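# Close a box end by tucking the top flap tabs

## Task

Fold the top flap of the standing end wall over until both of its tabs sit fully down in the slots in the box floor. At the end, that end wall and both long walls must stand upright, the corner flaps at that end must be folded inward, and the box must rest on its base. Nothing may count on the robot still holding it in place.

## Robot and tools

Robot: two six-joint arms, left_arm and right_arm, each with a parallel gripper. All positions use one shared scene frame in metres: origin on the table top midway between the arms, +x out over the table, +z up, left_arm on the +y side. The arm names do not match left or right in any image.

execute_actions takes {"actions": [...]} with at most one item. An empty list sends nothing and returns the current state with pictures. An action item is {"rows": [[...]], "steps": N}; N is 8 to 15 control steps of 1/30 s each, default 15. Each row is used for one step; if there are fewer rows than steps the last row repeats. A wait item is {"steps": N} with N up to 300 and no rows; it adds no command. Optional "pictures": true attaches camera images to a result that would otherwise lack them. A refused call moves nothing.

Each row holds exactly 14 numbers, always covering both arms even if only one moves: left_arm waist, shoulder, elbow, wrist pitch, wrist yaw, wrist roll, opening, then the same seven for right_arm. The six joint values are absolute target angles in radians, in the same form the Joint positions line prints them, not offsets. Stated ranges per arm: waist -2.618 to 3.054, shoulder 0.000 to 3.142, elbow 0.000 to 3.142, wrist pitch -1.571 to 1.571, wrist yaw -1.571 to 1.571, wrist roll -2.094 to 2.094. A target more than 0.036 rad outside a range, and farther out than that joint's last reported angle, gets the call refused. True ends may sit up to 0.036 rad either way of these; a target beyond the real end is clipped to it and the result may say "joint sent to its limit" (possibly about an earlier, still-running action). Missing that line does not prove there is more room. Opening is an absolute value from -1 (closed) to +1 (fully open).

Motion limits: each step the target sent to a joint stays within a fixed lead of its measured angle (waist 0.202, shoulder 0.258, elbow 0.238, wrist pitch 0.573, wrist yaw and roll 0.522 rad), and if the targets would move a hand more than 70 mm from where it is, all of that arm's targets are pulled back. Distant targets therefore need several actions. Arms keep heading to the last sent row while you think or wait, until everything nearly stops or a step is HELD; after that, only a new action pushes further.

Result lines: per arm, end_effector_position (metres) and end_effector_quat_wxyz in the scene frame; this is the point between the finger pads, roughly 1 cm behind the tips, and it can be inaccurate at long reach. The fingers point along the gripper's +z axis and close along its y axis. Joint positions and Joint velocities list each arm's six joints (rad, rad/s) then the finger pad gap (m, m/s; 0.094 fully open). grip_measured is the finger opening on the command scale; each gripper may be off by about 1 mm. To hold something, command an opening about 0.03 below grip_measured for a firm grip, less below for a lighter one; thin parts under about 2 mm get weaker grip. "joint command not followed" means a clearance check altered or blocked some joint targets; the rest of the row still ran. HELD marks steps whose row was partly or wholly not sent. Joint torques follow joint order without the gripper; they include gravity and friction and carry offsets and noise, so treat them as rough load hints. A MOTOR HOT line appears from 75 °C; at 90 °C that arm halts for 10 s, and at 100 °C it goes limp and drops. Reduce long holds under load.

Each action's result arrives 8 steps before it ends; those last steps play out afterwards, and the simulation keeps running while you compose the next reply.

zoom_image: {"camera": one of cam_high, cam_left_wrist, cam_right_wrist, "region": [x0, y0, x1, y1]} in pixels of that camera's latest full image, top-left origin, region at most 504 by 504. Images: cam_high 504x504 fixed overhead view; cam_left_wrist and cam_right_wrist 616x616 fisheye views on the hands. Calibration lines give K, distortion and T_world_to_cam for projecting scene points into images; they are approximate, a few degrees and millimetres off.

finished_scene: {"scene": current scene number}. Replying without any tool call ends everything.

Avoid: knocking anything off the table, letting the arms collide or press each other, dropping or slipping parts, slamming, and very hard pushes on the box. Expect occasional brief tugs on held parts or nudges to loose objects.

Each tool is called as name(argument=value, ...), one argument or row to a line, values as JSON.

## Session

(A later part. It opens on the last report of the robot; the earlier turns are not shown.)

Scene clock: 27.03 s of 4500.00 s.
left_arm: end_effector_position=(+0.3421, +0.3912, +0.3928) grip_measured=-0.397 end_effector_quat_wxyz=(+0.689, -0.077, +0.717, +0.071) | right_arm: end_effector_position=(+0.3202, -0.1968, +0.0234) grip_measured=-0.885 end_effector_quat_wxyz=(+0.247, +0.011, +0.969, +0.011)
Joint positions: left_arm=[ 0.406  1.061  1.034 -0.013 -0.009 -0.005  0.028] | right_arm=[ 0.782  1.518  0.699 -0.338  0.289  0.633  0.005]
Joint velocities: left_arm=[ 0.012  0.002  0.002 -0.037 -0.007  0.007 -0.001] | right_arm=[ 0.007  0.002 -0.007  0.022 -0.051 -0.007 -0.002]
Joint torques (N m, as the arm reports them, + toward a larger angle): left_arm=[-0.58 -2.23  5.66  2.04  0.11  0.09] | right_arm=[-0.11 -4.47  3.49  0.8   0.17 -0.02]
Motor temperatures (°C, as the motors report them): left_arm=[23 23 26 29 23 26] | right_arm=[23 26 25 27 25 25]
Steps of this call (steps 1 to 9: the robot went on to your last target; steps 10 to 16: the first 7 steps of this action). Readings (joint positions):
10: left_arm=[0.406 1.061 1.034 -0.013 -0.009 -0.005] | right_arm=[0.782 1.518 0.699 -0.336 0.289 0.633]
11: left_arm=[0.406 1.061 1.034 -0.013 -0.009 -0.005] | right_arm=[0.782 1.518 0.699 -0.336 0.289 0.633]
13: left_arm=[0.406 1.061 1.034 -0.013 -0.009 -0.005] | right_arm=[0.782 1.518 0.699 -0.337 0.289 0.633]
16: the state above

execute_actions(
  actions=[
    {"rows":[[0.4,1.06,1.03,0,0,0,-0.4,0.78,1.535,0.67,-0.36,0.29,0.63,-0.91],[0.4,1.06,1.03,0,0,0,-0.4,0.78,1.535,0.67,-0.36,0.29,0.63,-0.93],[0.4,1.06,1.03,0,0,0,-0.4,0.78,1.535,0.67,-0.36,0.29,0.63,-0.95]],"steps":12},
  ],
  pictures=true,
)

zoom_image(
  camera="cam_right_wrist",
  region=[180, 140, 380, 440],
)

Scene clock: 27.50 s of 4500.00 s.
left_arm: end_effector_position=(+0.3421, +0.3912, +0.3928) grip_measured=-0.397 end_effector_quat_wxyz=(+0.689, -0.077, +0.717, +0.071) | right_arm: end_effector_position=(+0.3200, -0.1969, +0.0233) grip_measured=-0.927 end_effector_quat_wxyz=(+0.247, +0.011, +0.969, +0.011)
Joint positions: left_arm=[ 0.406  1.061  1.034 -0.013 -0.009 -0.005  0.028] | right_arm=[ 0.782  1.518  0.699 -0.339  0.289  0.632  0.003]
Joint velocities: left_arm=[-0.002 -0.002  0.007 -0.051  0.037 -0.037  0.   ] | right_arm=[ 0.007 -0.002 -0.002 -0.022 -0.051  0.022 -0.   ]
Joint torques (N m, as the arm reports them, + toward a larger angle): left_arm=[-0.32 -2.18  5.65  2.01  0.12  0.04] | right_arm=[-0.27 -4.51  3.49  0.82  0.16  0.02]
Motor temperatures (°C, as the motors report them): left_arm=[23 23 26 29 23 26] | right_arm=[23 26 25 27 25 25]
Steps of this call (steps 1 to 8: the last 8 steps of your previous action; steps 9 to 10: the robot went on to your last target; steps 11 to 14: the first 4 steps of this action). Readings (joint positions):
11: left_arm=[0.406 1.061 1.034 -0.013 -0.009 -0.005] | right_arm=[0.782 1.518 0.699 -0.338 0.289 0.633]
12: left_arm=[0.406 1.061 1.034 -0.013 -0.009 -0.005] | right_arm=[0.782 1.518 0.699 -0.338 0.289 0.633]
14: the state above
camera_calibration (this result's frames):
cam_left_wrist: T_world_to_cam=[[0.196498, -0.951997, 0.234715, 0.215057], [-0.751024, -0.30003, -0.588172, 0.621382], [0.630359, -0.0607016, -0.773927, 0.221315], [0, 0, 0, 1]] pos_world=[0.284907, 0.404601, 0.486284]
cam_right_wrist: T_world_to_cam=[[-0.166442, -0.985963, 0.0131871, -0.15251], [-0.926476, 0.16095, 0.340201, 0.339887], [-0.337548, 0.0444061, -0.94026, 0.252103], [0, 0, 0, 1]] pos_world=[0.37461, -0.216269, 0.123424]

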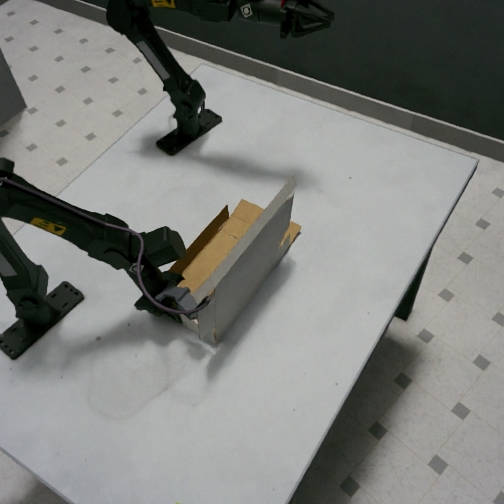

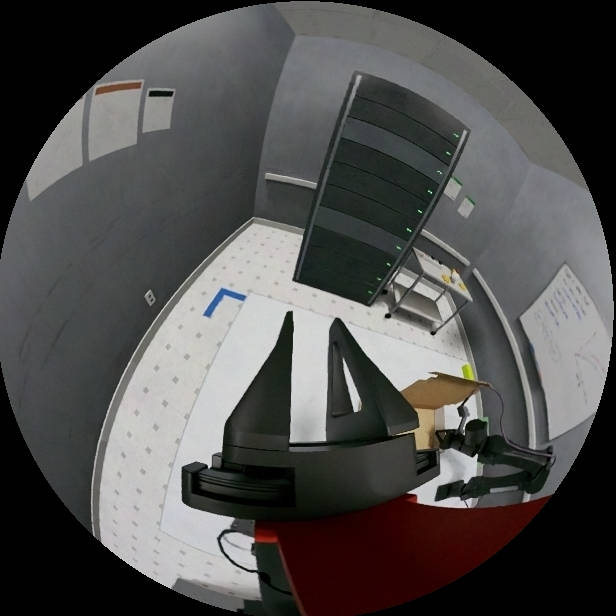

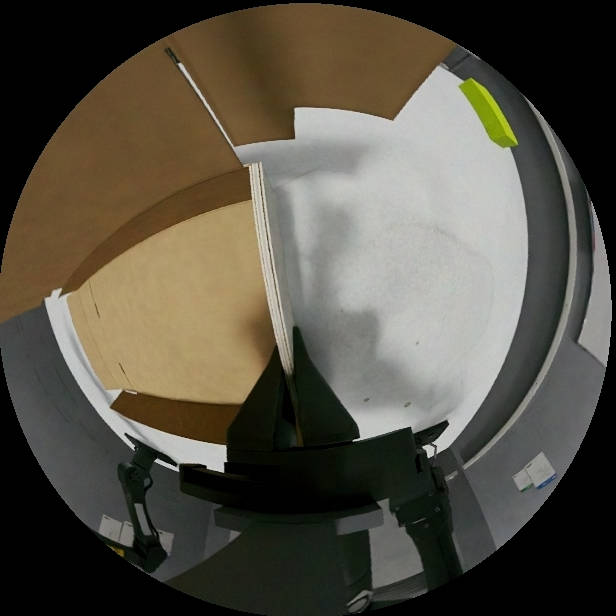

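Region (180, 140, 380, 440) of cam_right_wrist's 616x616 image, scaled by 1.680, with more detail than that image has.

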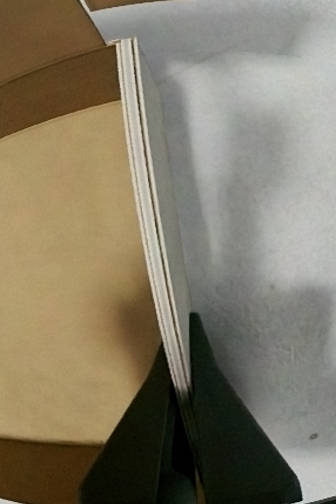

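execute_actions(
  actions=[
    {"rows":[[0.3,1.06,1.03,-0.1,0,0,-0.4,0.78,1.535,0.67,-0.36,0.29,0.63,-0.9],[0.2,1.06,1.03,-0.2,0,0,-0.4,0.78,1.535,0.67,-0.36,0.29,0.63,-0.85],[0.1,1.06,1.03,-0.3,0,0,-0.4,0.78,1.535,0.67,-0.36,0.29,0.63,-0.8],[0,1.06,1.03,-0.4,0,0,-0.4,0.78,1.535,0.67,-0.36,0.29,0.63,-0.75],[-0.1,1.1,1.03,-0.5,0,0,-0.4,0.78,1.535,0.67,-0.36,0.29,0.63,-0.7],[-0.2,1.15,1.03,-0.6,0,0,-0.4,0.78,1.535,0.67,-0.36,0.29,0.63,-0.65],[-0.3,1.2,1.03,-0.7,0,0,-0.4,0.78,1.535,0.67,-0.36,0.29,0.63,-0.6],[-0.4,1.25,1.03,-0.8,0,0,-0.4,0.78,1.535,0.67,-0.36,0.29,0.63,-0.55],[-0.45,1.3,1.03,-0.9,0,0,-0.4,0.78,1.535,0.67,-0.36,0.29,0.63,-0.5]],"steps":15},
  ],
)

execute_actions(
  actions=[
    {"steps":20},
  ],
  pictures=true,
)

Scene clock: 28.57 s of 4500.00 s.
left_arm: end_effector_position=(+0.3421, +0.2623, +0.3244) grip_measured=-0.397 end_effector_quat_wxyz=(+0.589, +0.050, +0.806, -0.038) | right_arm: end_effector_position=(+0.3196, -0.1972, +0.0231) grip_measured=-0.626 end_effector_quat_wxyz=(+0.246, +0.010, +0.969, +0.010)
Joint positions: left_arm=[ 0.068  1.084  1.034 -0.258 -0.012 -0.005  0.028] | right_arm=[ 0.782  1.518  0.699 -0.342  0.288  0.632  0.018]
Joint velocities: left_arm=[-1.194  0.457  0.002 -1.282  0.11  -0.037 -0.001] | right_arm=[-0.002  0.007 -0.017  0.037  0.081  0.007  0.048]
Joint torques (N m, as the arm reports them, + toward a larger angle): left_arm=[ 0.7  -0.1   5.91  1.56  0.01  0.06] | right_arm=[-0.16 -4.49  3.49  0.83  0.19 -0.01]
Motor temperatures (°C, as the motors report them): left_arm=[23 23 26 29 23 26] | right_arm=[23 26 25 27 25 25]
Steps of this call (steps 1 to 8: the last 8 steps of your previous action; steps 9 to 15: the robot went on to your last target; steps 16 to 25: nothing new was sent; steps 26 to 32: the first 7 steps of this action). Readings (joint positions):
26: left_arm=[0.393 1.061 1.034 -0.020 -0.017 -0.005] | right_arm=[0.782 1.518 0.699 -0.339 0.289 0.632]
27: left_arm=[0.352 1.061 1.034 -0.040 -0.028 -0.005] | right_arm=[0.782 1.518 0.699 -0.339 0.288 0.632]
29: left_arm=[0.225 1.061 1.034 -0.118 -0.024 -0.005] | right_arm=[0.782 1.518 0.699 -0.341 0.288 0.632]
32: the state above

Scene clock: 29.23 s of 4500.00 s.
left_arm: end_effector_position=(+0.2008, +0.1255, +0.1313) grip_measured=-0.397 end_effector_quat_wxyz=(+0.184, +0.319, +0.927, -0.069) | right_arm: end_effector_position=(+0.3194, -0.1973, +0.0230) grip_measured=-0.503 end_effector_quat_wxyz=(+0.245, +0.010, +0.969, +0.010)
Joint positions: left_arm=[-0.458  1.317  1.023 -0.882  0.011 -0.003  0.028] | right_arm=[ 0.782  1.518  0.699 -0.342  0.288  0.632  0.023]
Joint velocities: left_arm=[-0.012 -0.002 -0.012 -0.095 -0.081 -0.022 -0.   ] | right_arm=[-0.002  0.012 -0.007 -0.037  0.007 -0.007  0.   ]
Joint torques (N m, as the arm reports them, + toward a larger angle): left_arm=[ 0.54 -4.94  5.9   0.93 -0.11  0.03] | right_arm=[-0.17 -4.5   3.48  0.84  0.19  0.  ]
Motor temperatures (°C, as the motors report them): left_arm=[23 23 26 29 23 26] | right_arm=[23 26 25 27 25 25]
Kept back: nothing.
Steps of this call (steps 1 to 8: the last 8 steps of your previous action; steps 9 to 20: the robot went on to your last target). Readings (joint positions):
1: left_arm=[0.029 1.103 1.034 -0.302 -0.010 -0.005] | right_arm=[0.782 1.518 0.699 -0.342 0.288 0.632]
2: left_arm=[-0.006 1.128 1.034 -0.346 -0.009 -0.005] | right_arm=[0.782 1.518 0.699 -0.342 0.288 0.632]
4: left_arm=[-0.073 1.185 1.034 -0.439 -0.009 -0.005] | right_arm=[0.782 1.518 0.699 -0.342 0.288 0.632]
8: left_arm=[-0.261 1.287 1.033 -0.643 -0.012 -0.005] | right_arm=[0.782 1.518 0.699 -0.342 0.288 0.632]
20: the state above
camera_calibration (this result's frames):
cam_left_wrist: T_world_to_cam=[[-0.437742, -0.891913, 0.113461, 0.186963], [-0.763629, 0.435428, 0.476731, 0.0521733], [-0.474607, 0.122043, -0.871696, 0.303644], [0, 0, 0, 1]] pos_world=[0.265794, 0.106979, 0.218599]
cam_right_wrist: T_world_to_cam=[[-0.165588, -0.986067, 0.0158615, -0.153375], [-0.925621, 0.160947, 0.342523, 0.339163], [-0.340304, 0.042036, -0.939375, 0.251974], [0, 0, 0, 1]] pos_world=[0.374287, -0.216418, 0.12296]

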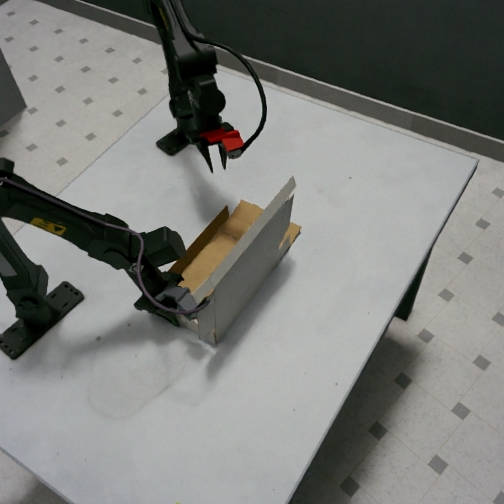

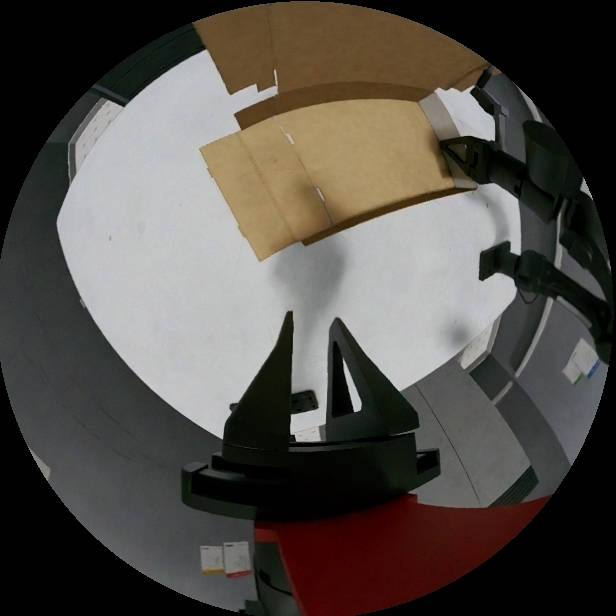

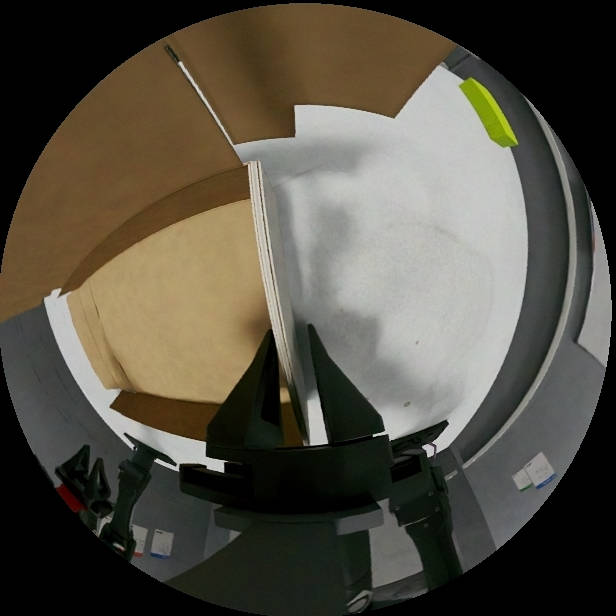

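zoom_image(
  camera="cam_left_wrist",
  region=[390, 70, 510, 210],
)

zoom_image(
  camera="cam_left_wrist",
  region=[190, 90, 370, 270],
)

Region (390, 70, 510, 210) of cam_left_wrist's 616x616 image, scaled by 3.600, with more detail than that image has; it fills the left 432 columns of this view, and the rest is white.

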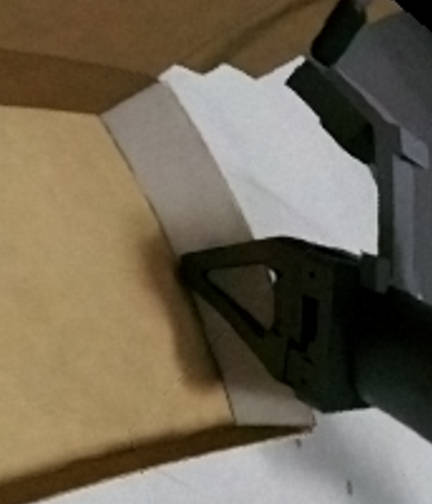

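Region (190, 90, 370, 270) of cam_left_wrist's 616x616 image, scaled by 2.800, with more detail than that image has.

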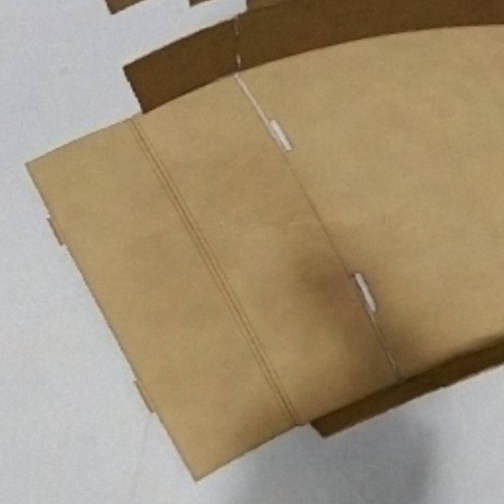

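execute_actions(
  actions=[
    {"rows":[[-0.45,1.3,1.03,-0.9,0,0,-0.4,0.78,1.51,0.72,-0.36,0.29,0.63,-0.4],[-0.45,1.3,1.03,-0.9,0,0,-0.4,0.78,1.495,0.74,-0.39,0.29,0.63,-0.4],[-0.45,1.3,1.03,-0.9,0,0,-0.4,0.78,1.48,0.76,-0.42,0.29,0.63,-0.4],[-0.45,1.3,1.03,-0.9,0,0,-0.4,0.78,1.467,0.78,-0.45,0.29,0.63,-0.4],[-0.45,1.3,1.03,-0.9,0,0,-0.4,0.78,1.455,0.80,-0.48,0.29,0.63,-0.4],[-0.45,1.3,1.03,-0.9,0,0,-0.4,0.78,1.443,0.82,-0.51,0.29,0.63,-0.4],[-0.45,1.3,1.03,-0.9,0,0,-0.4,0.78,1.432,0.84,-0.54,0.29,0.63,-0.4],[-0.45,1.3,1.03,-0.9,0,0,-0.4,0.78,1.421,0.86,-0.57,0.29,0.63,-0.4],[-0.45,1.3,1.03,-0.9,0,0,-0.4,0.78,1.41,0.88,-0.6,0.29,0.63,-0.4],[-0.45,1.3,1.03,-0.9,0,0,-0.4,0.78,1.40,0.9,-0.63,0.29,0.63,-0.4],[-0.45,1.3,1.03,-0.9,0,0,-0.4,0.78,1.393,0.92,-0.66,0.29,0.63,-0.4],[-0.45,1.3,1.03,-0.9,0,0,-0.4,0.78,1.386,0.94,-0.69,0.29,0.63,-0.4],[-0.45,1.3,1.03,-0.9,0,0,-0.4,0.78,1.38,0.96,-0.72,0.29,0.63,-0.4]],"steps":15},
  ],
)

execute_actions(
  actions=[
    {"steps":16},
  ],
  pictures=true,
)

zoom_image(
  camera="cam_left_wrist",
  region=[390, 70, 510, 210],
)

zoom_image(
  camera="cam_right_wrist",
  region=[200, 160, 380, 420],
)

Scene clock: 30.67 s of 4500.00 s.
left_arm: end_effector_position=(+0.1990, +0.1270, +0.1303) grip_measured=-0.397 end_effector_quat_wxyz=(+0.179, +0.319, +0.928, -0.068) | right_arm: end_effector_position=(+0.3230, -0.1939, +0.0461) grip_measured=-0.403 end_effector_quat_wxyz=(+0.246, +0.010, +0.969, +0.013)
Joint positions: left_arm=[-0.458  1.317  1.023 -0.892  0.011 -0.003  0.028] | right_arm=[ 0.782  1.48   0.769 -0.445  0.286  0.632  0.028]
Joint velocities: left_arm=[-0.002 -0.012 -0.007 -0.066  0.007 -0.007 -0.   ] | right_arm=[-0.012 -0.379  0.628 -0.637  0.007  0.022  0.   ]
Joint torques (N m, as the arm reports them, + toward a larger angle): left_arm=[ 0.53 -4.72  6.01  0.83 -0.03  0.02] | right_arm=[-0.16 -8.27  7.96  1.04  0.21  0.  ]
Motor temperatures (°C, as the motors report them): left_arm=[23 23 26 29 23 26] | right_arm=[23 26 25 27 25 25]
Steps of this call (steps 1 to 30: the robot went on to your last target; steps 31 to 36: nothing new was sent; steps 37 to 43: the first 7 steps of this action). Readings (joint positions):
37: left_arm=[-0.458 1.317 1.023 -0.892 0.011 -0.003] | right_arm=[0.782 1.518 0.699 -0.343 0.288 0.632]
38: left_arm=[-0.458 1.317 1.023 -0.892 0.011 -0.003] | right_arm=[0.782 1.518 0.700 -0.347 0.288 0.632]
40: left_arm=[-0.458 1.317 1.023 -0.892 0.011 -0.003] | right_arm=[0.782 1.512 0.716 -0.379 0.287 0.632]
43: the state above

Scene clock: 31.20 s of 4500.00 s.
left_arm: end_effector_position=(+0.1990, +0.1270, +0.1303) grip_measured=-0.397 end_effector_quat_wxyz=(+0.179, +0.319, +0.928, -0.068) | right_arm: end_effector_position=(+0.3256, -0.1918, +0.1083) grip_measured=-0.403 end_effector_quat_wxyz=(+0.255, +0.012, +0.967, +0.020)
Joint positions: left_arm=[-0.458  1.317  1.023 -0.892  0.011 -0.003  0.028] | right_arm=[ 0.782  1.388  0.943 -0.688  0.286  0.632  0.028]
Joint velocities: left_arm=[-0.017  0.002  0.012 -0.007 -0.007 -0.037  0.   ] | right_arm=[ 0.002 -0.002 -0.007 -0.154  0.022  0.007 -0.   ]
Joint torques (N m, as the arm reports them, + toward a larger angle): left_arm=[ 0.41 -5.03  6.06  0.81  0.    0.03] | right_arm=[-0.16 -6.35  7.37  0.91  0.2   0.  ]
Motor temperatures (°C, as the motors report them): left_arm=[23 23 26 28 23 26] | right_arm=[23 26 25 27 25 25]
Kept back: nothing.
Steps of this call (steps 1 to 8: the last 8 steps of your previous action; steps 9 to 16: the robot went on to your last target). Readings (joint positions):
1: left_arm=[-0.458 1.317 1.023 -0.892 0.011 -0.003] | right_arm=[0.782 1.467 0.791 -0.467 0.286 0.632]
2: left_arm=[-0.458 1.317 1.023 -0.892 0.011 -0.003] | right_arm=[0.782 1.453 0.814 -0.488 0.286 0.632]
4: left_arm=[-0.458 1.317 1.023 -0.892 0.011 -0.003] | right_arm=[0.782 1.427 0.860 -0.533 0.286 0.632]
8: left_arm=[-0.458 1.317 1.023 -0.892 0.011 -0.003] | right_arm=[0.782 1.394 0.934 -0.616 0.286 0.632]
16: the state above
camera_calibration (this result's frames):
cam_left_wrist: T_world_to_cam=[[-0.436727, -0.89272, 0.111001, 0.187846], [-0.759894, 0.432129, 0.485619, 0.0491028], [-0.481488, 0.127734, -0.867095, 0.301793], [0, 0, 0, 1]] pos_world=[0.26466, 0.107926, 0.216986]
cam_right_wrist: T_world_to_cam=[[-0.164598, -0.986336, -0.00701578, -0.146232], [-0.932779, 0.15334, 0.326205, 0.317376], [-0.320672, 0.0602369, -0.945273, 0.331719], [0, 0, 0, 1]] pos_world=[0.378345, -0.212882, 0.209009]

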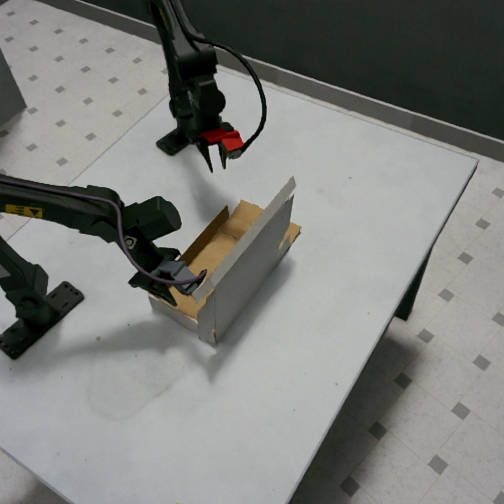

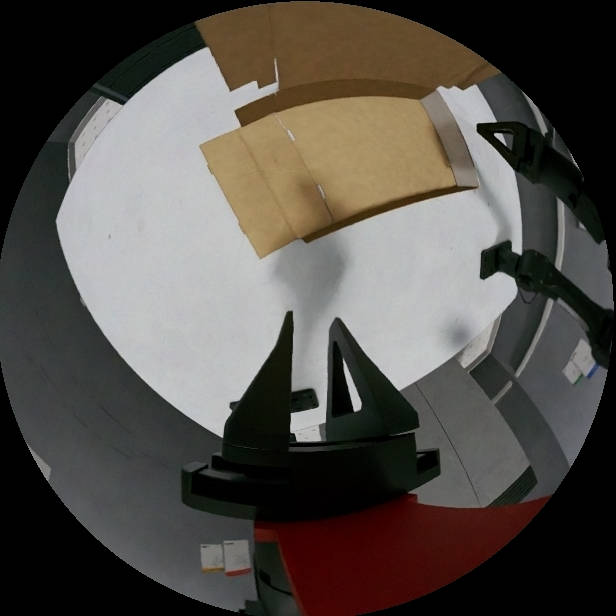

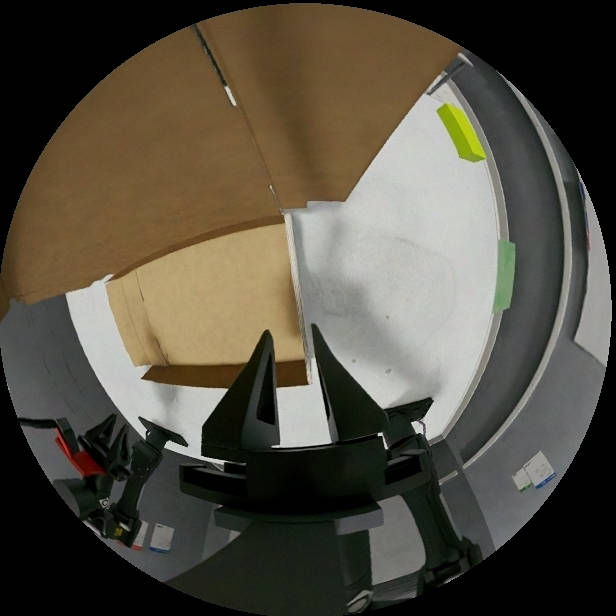

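Region (390, 70, 510, 210) of cam_left_wrist's 616x616 image, scaled by 3.600, with more detail than that image has; it fills the left 432 columns of this view, and the rest is white.

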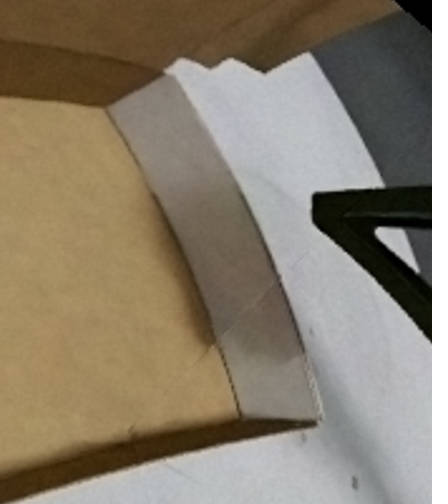

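Region (200, 160, 380, 420) of cam_right_wrist's 616x616 image, scaled by 1.938, with more detail than that image has; it fills the left 349 columns of this view, and the rest is white.

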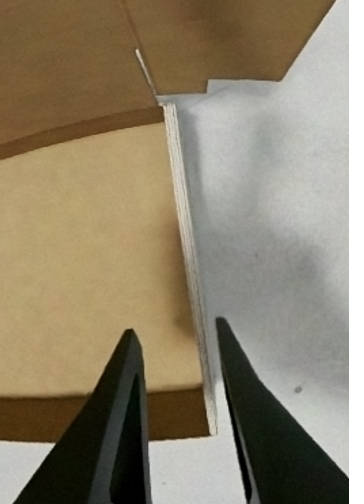

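execute_actions(
  actions=[
    {"rows":[[-0.45,1.3,1.03,-0.9,0,0,-0.4,0.775,1.38,0.96,-0.72,0.29,0.3,-0.7],[-0.45,1.3,1.03,-0.9,0,0,-0.4,0.775,1.38,0.96,-0.72,0.29,0.0,-1],[-0.45,1.3,1.03,-0.9,0,0,-0.4,0.775,1.38,0.96,-0.72,0.29,-0.3,-1],[-0.45,1.3,1.03,-0.9,0,0,-0.4,0.775,1.38,0.96,-0.72,0.29,-0.6,-1],[-0.45,1.3,1.03,-0.9,0,0,-0.4,0.775,1.38,0.96,-0.72,0.29,-0.94,-1]],"steps":15},
  ],
)

execute_actions(
  actions=[
    {"rows":[[-0.45,1.3,1.03,-0.9,0,0,-0.4,0.775,1.39,0.93,-0.71,0.29,-0.94,-1],[-0.45,1.3,1.03,-0.9,0,0,-0.4,0.775,1.40,0.91,-0.69,0.29,-0.94,-1],[-0.45,1.3,1.03,-0.9,0,0,-0.4,0.775,1.41,0.89,-0.67,0.29,-0.94,-1],[-0.45,1.3,1.03,-0.9,0,0,-0.4,0.775,1.42,0.87,-0.65,0.29,-0.94,-1],[-0.45,1.3,1.03,-0.9,0,0,-0.4,0.775,1.432,0.846,-0.625,0.29,-0.94,-1]],"steps":15},
  ],
)

execute_actions(
  actions=[
    {"steps":12},
  ],
  pictures=true,
)

Scene clock: 33.87 s of 4500.00 s.
left_arm: end_effector_position=(+0.1990, +0.1270, +0.1303) grip_measured=-0.397 end_effector_quat_wxyz=(+0.179, +0.319, +0.928, -0.068) | right_arm: end_effector_position=(+0.3229, -0.1940, +0.1067) grip_measured=-0.992 end_effector_quat_wxyz=(+0.242, -0.293, +0.923, -0.064)
Joint positions: left_arm=[-0.458  1.317  1.023 -0.892  0.011 -0.003  0.028] | right_arm=[ 0.782  1.388  0.943 -0.703  0.286 -0.005  0.   ]
Joint velocities: left_arm=[-0.002 -0.022 -0.012 -0.081 -0.051 -0.007 -0.   ] | right_arm=[-0.002  0.017  0.002  0.081 -0.022 -2.864 -0.002]
Joint torques (N m, as the arm reports them, + toward a larger angle): left_arm=[ 0.81 -4.67  5.88  0.87 -0.03  0.04] | right_arm=[-0.6  -6.26  7.3   0.86  0.21  0.04]
Motor temperatures (°C, as the motors report them): left_arm=[23 23 26 28 23 26] | right_arm=[23 27 25 27 25 25]
Steps of this call (steps 1 to 30: the robot went on to your last target; steps 31 to 73: nothing new was sent; steps 74 to 80: the first 7 steps of this action). Readings (joint positions):
74: left_arm=[-0.458 1.317 1.023 -0.892 0.011 -0.003] | right_arm=[0.782 1.388 0.943 -0.703 0.286 0.583]
75: left_arm=[-0.458 1.317 1.023 -0.892 0.011 -0.003] | right_arm=[0.782 1.388 0.943 -0.703 0.286 0.491]
77: left_arm=[-0.458 1.317 1.023 -0.892 0.011 -0.003] | right_arm=[0.782 1.388 0.943 -0.703 0.286 0.293]
80: the state above

Scene clock: 34.37 s of 4500.00 s.
left_arm: end_effector_position=(+0.1990, +0.1270, +0.1303) grip_measured=-0.397 end_effector_quat_wxyz=(+0.179, +0.319, +0.928, -0.068) | right_arm: end_effector_position=(+0.3189, -0.1973, +0.0862) grip_measured=-0.993 end_effector_quat_wxyz=(-0.179, +0.663, -0.709, +0.161)
Joint positions: left_arm=[-0.458  1.317  1.023 -0.892  0.011 -0.003  0.028] | right_arm=[ 0.782  1.408  0.885 -0.651  0.286 -0.892  0.   ]
Joint velocities: left_arm=[-0.017 -0.002  0.002 -0.007  0.022  0.007  0.001] | right_arm=[-0.007  0.252 -0.393  0.095  0.081 -0.33  -0.001]
Joint torques (N m, as the arm reports them, + toward a larger angle): left_arm=[ 0.46 -4.77  5.83  0.84 -0.05  0.02] | right_arm=[-0.63 -4.96  4.94  1.06  0.2   0.01]
Motor temperatures (°C, as the motors report them): left_arm=[23 23 26 28 23 26] | right_arm=[23 27 25 27 25 25]
Steps of this call (steps 1 to 8: the last 8 steps of your previous action; steps 9 to 15: the first 7 steps of this action). Readings (joint positions):
9: left_arm=[-0.458 1.317 1.023 -0.892 0.011 -0.003] | right_arm=[0.782 1.388 0.943 -0.704 0.286 -0.761]
10: left_arm=[-0.458 1.317 1.023 -0.892 0.011 -0.003] | right_arm=[0.782 1.388 0.943 -0.704 0.286 -0.797]
12: left_arm=[-0.458 1.317 1.023 -0.892 0.011 -0.003] | right_arm=[0.782 1.389 0.929 -0.683 0.286 -0.848]
15: the state above

Scene clock: 34.77 s of 4500.00 s.
left_arm: end_effector_position=(+0.1990, +0.1270, +0.1303) grip_measured=-0.397 end_effector_quat_wxyz=(+0.179, +0.319, +0.928, -0.068) | right_arm: end_effector_position=(+0.3154, -0.2001, +0.0733) grip_measured=-0.993 end_effector_quat_wxyz=(-0.161, +0.682, -0.695, +0.163)
Joint positions: left_arm=[-0.458  1.317  1.023 -0.892  0.011 -0.003  0.028] | right_arm=[ 0.782  1.429  0.859 -0.633  0.286 -0.935  0.   ]
Joint velocities: left_arm=[ 0.012  0.002  0.012 -0.007  0.051 -0.081 -0.001] | right_arm=[-0.002 -0.002  0.002 -0.022 -0.022 -0.066  0.001]
Joint torques (N m, as the arm reports them, + toward a larger angle): left_arm=[ 0.68 -4.64  5.99  0.84 -0.03  0.08] | right_arm=[-0.62 -5.43  4.98  0.95  0.21  0.01]
Motor temperatures (°C, as the motors report them): left_arm=[23 23 26 28 23 26] | right_arm=[23 27 25 27 25 25]
Kept back: nothing.
Steps of this call (steps 1 to 8: the last 8 steps of your previous action; steps 9 to 12: the robot went on to your last target). Readings (joint positions):
1: left_arm=[-0.458 1.317 1.023 -0.892 0.011 -0.003] | right_arm=[0.782 1.417 0.874 -0.649 0.286 -0.901]
2: left_arm=[-0.458 1.317 1.023 -0.892 0.011 -0.003] | right_arm=[0.782 1.423 0.866 -0.649 0.286 -0.909]
4: left_arm=[-0.458 1.317 1.023 -0.892 0.011 -0.003] | right_arm=[0.782 1.429 0.859 -0.649 0.286 -0.920]
8: left_arm=[-0.458 1.317 1.023 -0.892 0.011 -0.003] | right_arm=[0.782 1.429 0.859 -0.638 0.286 -0.930]
12: the state above
camera_calibration (this result's frames):
cam_left_wrist: T_world_to_cam=[[-0.436727, -0.89272, 0.111001, 0.187846], [-0.759894, 0.432129, 0.485619, 0.0491028], [-0.481488, 0.127734, -0.867095, 0.301793], [0, 0, 0, 1]] pos_world=[0.26466, 0.107926, 0.216986]
cam_right_wrist: T_world_to_cam=[[0.833847, -0.129913, 0.53649, -0.339679], [-0.480984, -0.64787, 0.590694, -0.0015799], [0.270837, -0.750591, -0.602711, -0.0780215], [0, 0, 0, 1]] pos_world=[0.303611, -0.103714, 0.136143]

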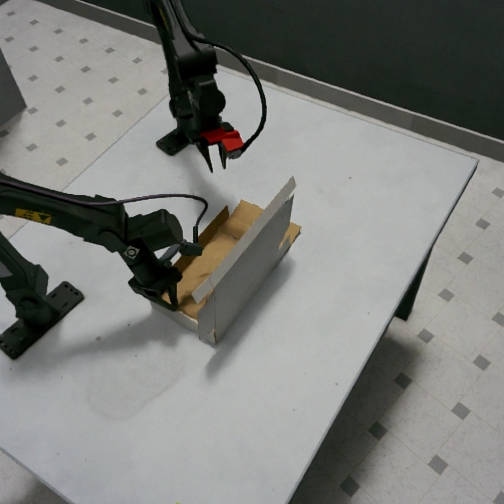

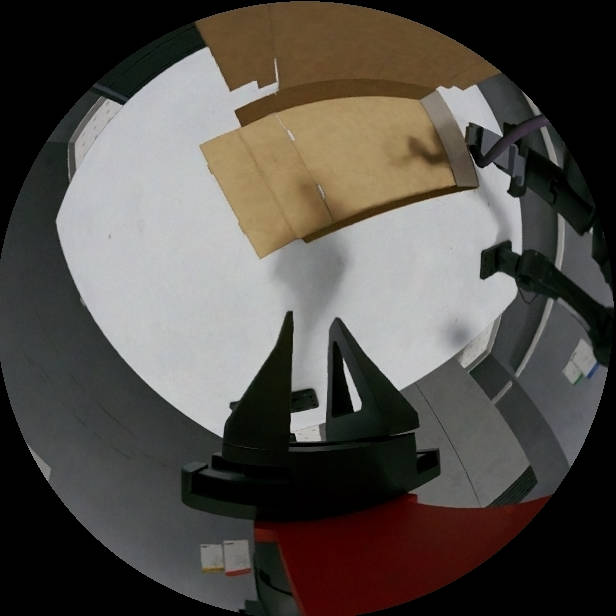

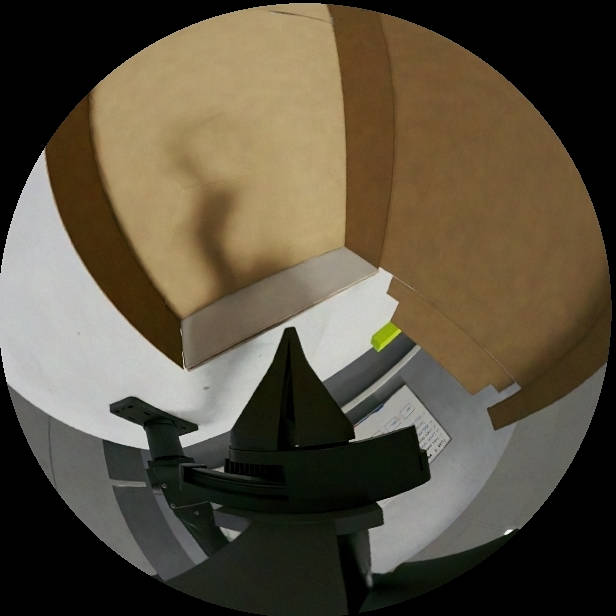

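zoom_image(
  camera="cam_right_wrist",
  region=[170, 230, 400, 380],
)

Region (170, 230, 400, 380) of cam_right_wrist's 616x616 image, scaled by 2.191, with more detail than that image has; it fills the top 329 rows of this view, and the rest is white.

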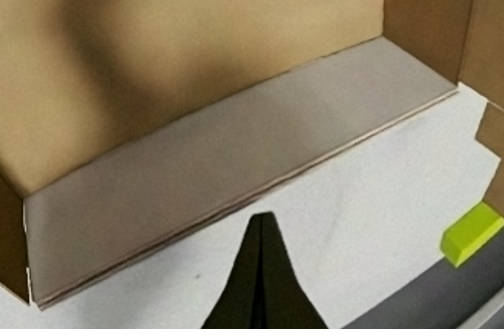

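execute_actions(
  actions=[
    {"rows":[[-0.45,1.3,1.03,-0.9,0,0,-0.4,0.785,1.432,0.846,-0.60,0.29,-0.94,-1],[-0.45,1.3,1.03,-0.9,0,0,-0.4,0.785,1.435,0.84,-0.59,0.29,-0.94,-1],[-0.45,1.3,1.03,-0.9,0,0,-0.4,0.785,1.438,0.835,-0.58,0.29,-0.94,-1],[-0.45,1.3,1.03,-0.9,0,0,-0.4,0.785,1.442,0.83,-0.57,0.29,-0.94,-1],[-0.45,1.3,1.03,-0.9,0,0,-0.4,0.785,1.446,0.825,-0.56,0.29,-0.94,-1],[-0.45,1.3,1.03,-0.9,0,0,-0.4,0.785,1.45,0.82,-0.55,0.29,-0.94,-1],[-0.45,1.3,1.03,-0.9,0,0,-0.4,0.785,1.454,0.815,-0.545,0.29,-0.94,-1]],"steps":15},
  ],
)

execute_actions(
  actions=[
    {"steps":10},
  ],
  pictures=true,
)

zoom_image(
  camera="cam_right_wrist",
  region=[170, 230, 400, 380],
)

Scene clock: 35.73 s of 4500.00 s.
left_arm: end_effector_position=(+0.1990, +0.1270, +0.1303) grip_measured=-0.397 end_effector_quat_wxyz=(+0.179, +0.319, +0.928, -0.068) | right_arm: end_effector_position=(+0.3234, -0.1937, +0.0761) grip_measured=-0.993 end_effector_quat_wxyz=(-0.184, +0.677, -0.693, +0.166)
Joint positions: left_arm=[-0.458  1.317  1.023 -0.892  0.011 -0.003  0.028] | right_arm=[ 0.782  1.43   0.853 -0.578  0.286 -0.938  0.   ]
Joint velocities: left_arm=[ 0.002 -0.027 -0.022  0.037 -0.007  0.022  0.   ] | right_arm=[-0.007  0.032 -0.144  0.286 -0.11  -0.022 -0.   ]
Joint torques (N m, as the arm reports them, + toward a larger angle): left_arm=[ 0.5  -4.46  6.04  0.9  -0.05  0.03] | right_arm=[ 0.28 -3.86  3.94  0.86  0.21  0.  ]
Motor temperatures (°C, as the motors report them): left_arm=[23 23 26 28 23 26] | right_arm=[23 27 25 27 25 25]
Steps of this call (steps 1 to 22: the robot went on to your last target; steps 23 to 29: the first 7 steps of this action). Readings (joint positions):
23: left_arm=[-0.458 1.317 1.023 -0.892 0.011 -0.003] | right_arm=[0.782 1.429 0.859 -0.628 0.286 -0.938]
24: left_arm=[-0.458 1.317 1.023 -0.892 0.011 -0.003] | right_arm=[0.782 1.429 0.859 -0.623 0.286 -0.938]
26: left_arm=[-0.458 1.317 1.023 -0.892 0.011 -0.003] | right_arm=[0.782 1.429 0.859 -0.609 0.286 -0.938]
29: the state above

Scene clock: 36.07 s of 4500.00 s.
left_arm: end_effector_position=(+0.1990, +0.1270, +0.1303) grip_measured=-0.397 end_effector_quat_wxyz=(+0.179, +0.319, +0.928, -0.068) | right_arm: end_effector_position=(+0.3230, -0.1940, +0.0685) grip_measured=-0.993 end_effector_quat_wxyz=(-0.181, +0.678, -0.693, +0.165)
Joint positions: left_arm=[-0.458  1.317  1.023 -0.892  0.011 -0.003  0.028] | right_arm=[ 0.782  1.443  0.835 -0.553  0.286 -0.938  0.   ]
Joint velocities: left_arm=[-0.017  0.012 -0.007  0.022  0.007 -0.007  0.001] | right_arm=[-0.022 -0.007 -0.007  0.037  0.022 -0.007 -0.   ]
Joint torques (N m, as the arm reports them, + toward a larger angle): left_arm=[ 0.47 -4.78  5.89  0.81 -0.07  0.06] | right_arm=[ 0.3  -4.84  4.51  1.02  0.2   0.  ]
Motor temperatures (°C, as the motors report them): left_arm=[23 23 26 28 23 26] | right_arm=[23 27 25 27 25 25]
Kept back: nothing.
Steps of this call (steps 1 to 8: the last 8 steps of your previous action; steps 9 to 10: the robot went on to your last target). Readings (joint positions):
1: left_arm=[-0.458 1.317 1.023 -0.892 0.011 -0.003] | right_arm=[0.782 1.432 0.849 -0.570 0.286 -0.938]
2: left_arm=[-0.458 1.317 1.023 -0.892 0.011 -0.003] | right_arm=[0.782 1.435 0.845 -0.565 0.286 -0.938]
4: left_arm=[-0.458 1.317 1.023 -0.892 0.011 -0.003] | right_arm=[0.782 1.441 0.839 -0.560 0.286 -0.938]
8: left_arm=[-0.458 1.317 1.023 -0.892 0.011 -0.003] | right_arm=[0.782 1.443 0.835 -0.557 0.286 -0.938]
10: the state above
camera_calibration (this result's frames):
cam_left_wrist: T_world_to_cam=[[-0.436727, -0.89272, 0.111001, 0.187846], [-0.759894, 0.432129, 0.485619, 0.0491028], [-0.481488, 0.127734, -0.867095, 0.301793], [0, 0, 0, 1]] pos_world=[0.26466, 0.107926, 0.216986]
cam_right_wrist: T_world_to_cam=[[0.816517, -0.140953, 0.55985, -0.340824], [-0.497767, -0.663118, 0.55902, 0.0134363], [0.292451, -0.735124, -0.611608, -0.081791], [0, 0, 0, 1]] pos_world=[0.308896, -0.0992567, 0.133275]

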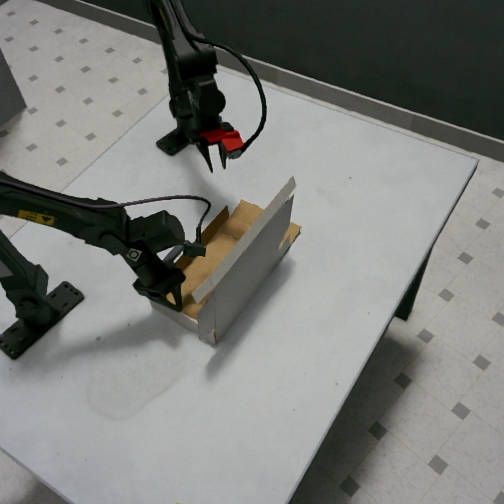

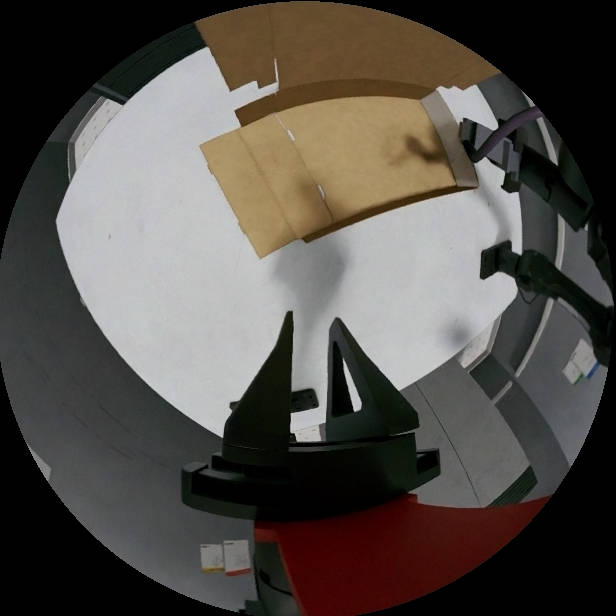

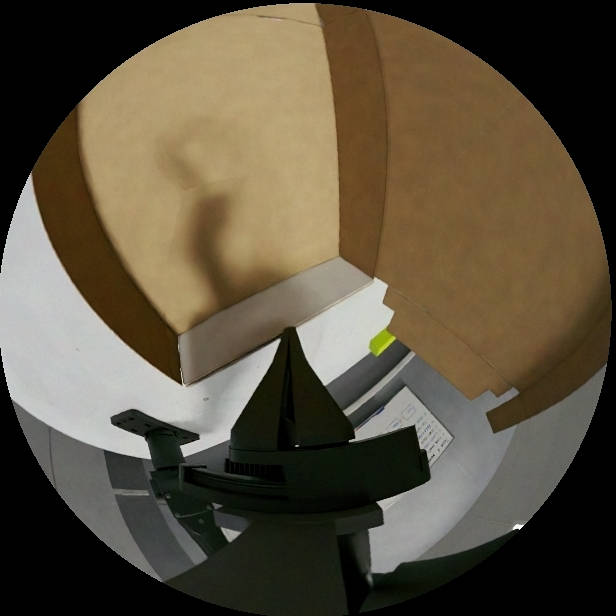

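Region (170, 230, 400, 380) of cam_right_wrist's 616x616 image, scaled by 2.191, with more detail than that image has; it fills the top 329 rows of this view, and the rest is white.

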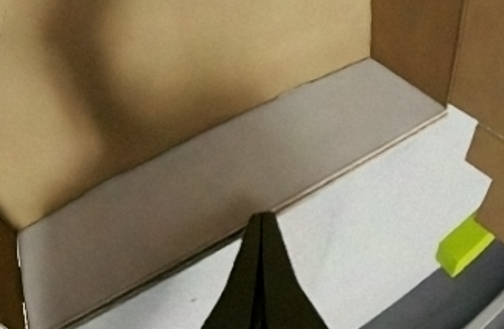

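execute_actions(
  actions=[
    {"rows":[[-0.45,1.3,1.03,-0.9,0,0,-0.4,0.782,1.457,0.81,-0.555,0.29,-0.94,-1],[-0.45,1.3,1.03,-0.9,0,0,-0.4,0.782,1.46,0.805,-0.555,0.29,-0.94,-1],[-0.45,1.3,1.03,-0.9,0,0,-0.4,0.782,1.463,0.80,-0.55,0.29,-0.94,-1],[-0.45,1.3,1.03,-0.9,0,0,-0.4,0.782,1.467,0.795,-0.54,0.29,-0.94,-1],[-0.45,1.3,1.03,-0.9,0,0,-0.4,0.782,1.47,0.79,-0.53,0.29,-0.94,-1],[-0.45,1.3,1.03,-0.9,0,0,-0.4,0.782,1.474,0.785,-0.52,0.29,-0.94,-1],[-0.45,1.3,1.03,-0.9,0,0,-0.4,0.782,1.478,0.78,-0.515,0.29,-0.94,-1]],"steps":15},
  ],
)

execute_actions(
  actions=[
    {"steps":10},
  ],
  pictures=true,
)

zoom_image(
  camera="cam_right_wrist",
  region=[170, 230, 400, 400],
)

Scene clock: 36.97 s of 4500.00 s.
left_arm: end_effector_position=(+0.1990, +0.1270, +0.1303) grip_measured=-0.397 end_effector_quat_wxyz=(+0.179, +0.319, +0.928, -0.068) | right_arm: end_effector_position=(+0.3248, -0.1936, +0.0665) grip_measured=-0.993 end_effector_quat_wxyz=(-0.186, +0.676, -0.693, +0.168)
Joint positions: left_arm=[-0.458  1.317  1.023 -0.892  0.011 -0.003  0.028] | right_arm=[ 0.782  1.446  0.824 -0.529  0.291 -0.938  0.   ]
Joint velocities: left_arm=[ 0.007  0.017 -0.002 -0.066 -0.066 -0.022 -0.001] | right_arm=[-0.007  0.012 -0.051  0.256  0.139 -0.022  0.   ]
Joint torques (N m, as the arm reports them, + toward a larger angle): left_arm=[ 0.59 -4.8   5.88  0.81 -0.08  0.04] | right_arm=[ 0.05 -2.98  3.05  0.87  0.03  0.  ]
Motor temperatures (°C, as the motors report them): left_arm=[23 23 26 28 23 26] | right_arm=[23 27 25 27 25 25]
Steps of this call (steps 1 to 20: the robot went on to your last target; steps 21 to 27: the first 7 steps of this action). Readings (joint positions):
21: left_arm=[-0.458 1.317 1.023 -0.892 0.011 -0.003] | right_arm=[0.782 1.443 0.835 -0.549 0.286 -0.938]
22: left_arm=[-0.458 1.317 1.023 -0.892 0.011 -0.003] | right_arm=[0.782 1.443 0.835 -0.549 0.286 -0.938]
24: left_arm=[-0.458 1.317 1.023 -0.892 0.011 -0.003] | right_arm=[0.782 1.444 0.833 -0.546 0.286 -0.938]
27: the state above

Scene clock: 37.30 s of 4500.00 s.
left_arm: end_effector_position=(+0.1990, +0.1270, +0.1303) grip_measured=-0.397 end_effector_quat_wxyz=(+0.179, +0.319, +0.928, -0.068) | right_arm: end_effector_position=(+0.3275, -0.1936, +0.0668) grip_measured=-0.993 end_effector_quat_wxyz=(-0.191, +0.674, -0.692, +0.173)
Joint positions: left_arm=[-0.458  1.317  1.023 -0.892  0.011 -0.003  0.028] | right_arm=[ 0.782  1.446  0.818 -0.508  0.301 -0.939  0.   ]
Joint velocities: left_arm=[-0.002 -0.007 -0.012  0.081  0.022 -0.022 -0.   ] | right_arm=[ 0.002 -0.007  0.002  0.007 -0.037  0.051 -0.   ]
Joint torques (N m, as the arm reports them, + toward a larger angle): left_arm=[ 0.65 -4.82  5.85  0.84  0.    0.06] | right_arm=[ 0.01 -3.02  3.49  0.95  0.04  0.01]
Motor temperatures (°C, as the motors report them): left_arm=[23 23 26 28 23 26] | right_arm=[23 27 25 27 25 25]
Kept back: nothing.
Steps of this call (steps 1 to 8: the last 8 steps of your previous action; steps 9 to 10: the robot went on to your last target). Readings (joint positions):
1: left_arm=[-0.458 1.317 1.023 -0.892 0.011 -0.003] | right_arm=[0.782 1.446 0.823 -0.523 0.294 -0.938]
2: left_arm=[-0.458 1.317 1.023 -0.892 0.011 -0.003] | right_arm=[0.782 1.446 0.821 -0.519 0.296 -0.938]
4: left_arm=[-0.458 1.317 1.023 -0.892 0.011 -0.003] | right_arm=[0.782 1.446 0.819 -0.514 0.299 -0.938]
8: left_arm=[-0.458 1.317 1.023 -0.892 0.011 -0.003] | right_arm=[0.782 1.446 0.818 -0.509 0.300 -0.939]
10: the state above
camera_calibration (this result's frames):
cam_left_wrist: T_world_to_cam=[[-0.436727, -0.89272, 0.111001, 0.187846], [-0.759894, 0.432129, 0.485619, 0.0491028], [-0.481488, 0.127734, -0.867095, 0.301793], [0, 0, 0, 1]] pos_world=[0.26466, 0.107926, 0.216986]
cam_right_wrist: T_world_to_cam=[[0.80032, -0.147617, 0.581118, -0.340878], [-0.516163, -0.662769, 0.542506, 0.0241701], [0.305064, -0.73413, -0.606621, -0.088145], [0, 0, 0, 1]] pos_world=[0.312177, -0.09901, 0.131507]

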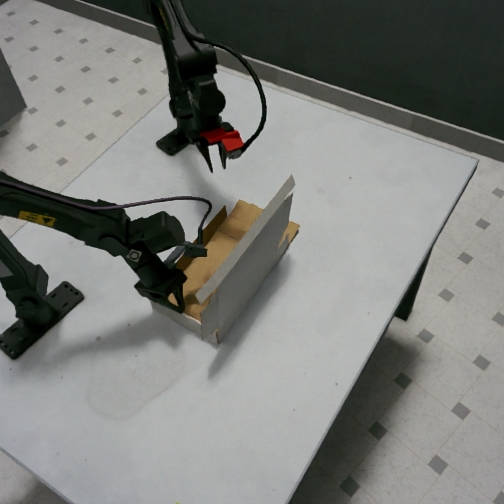

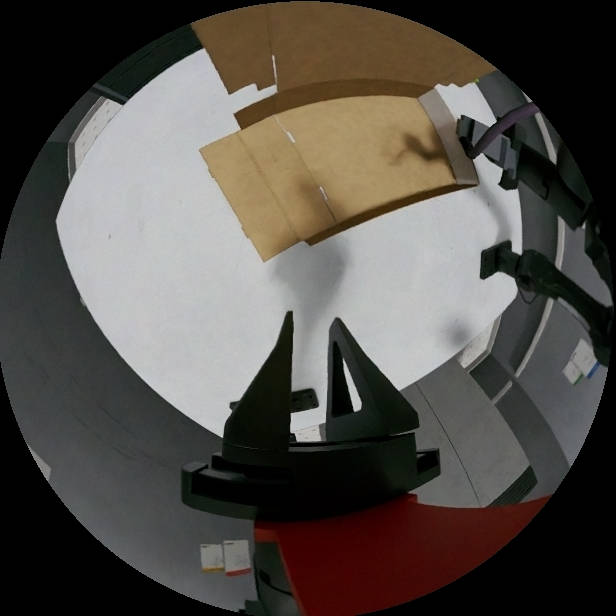

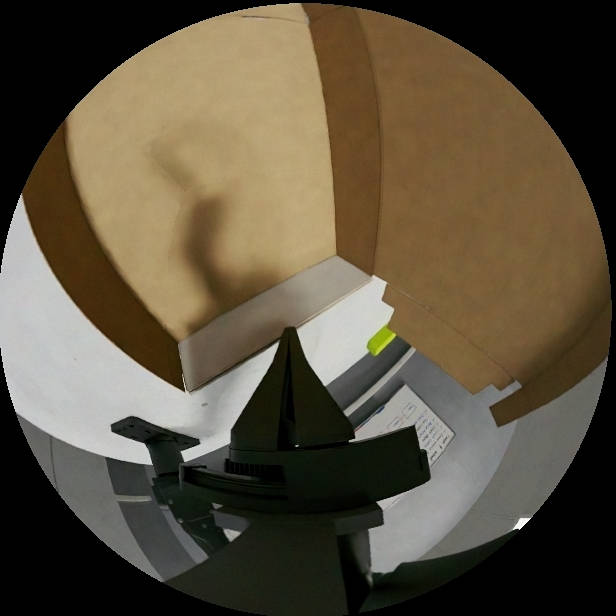

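Region (170, 230, 400, 400) of cam_right_wrist's 616x616 image, scaled by 2.191, with more detail than that image has; it fills the top 373 rows of this view, and the rest is white.

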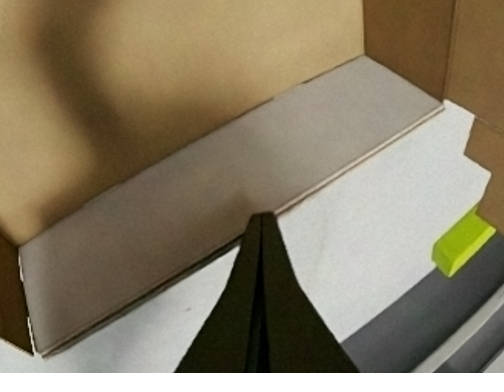

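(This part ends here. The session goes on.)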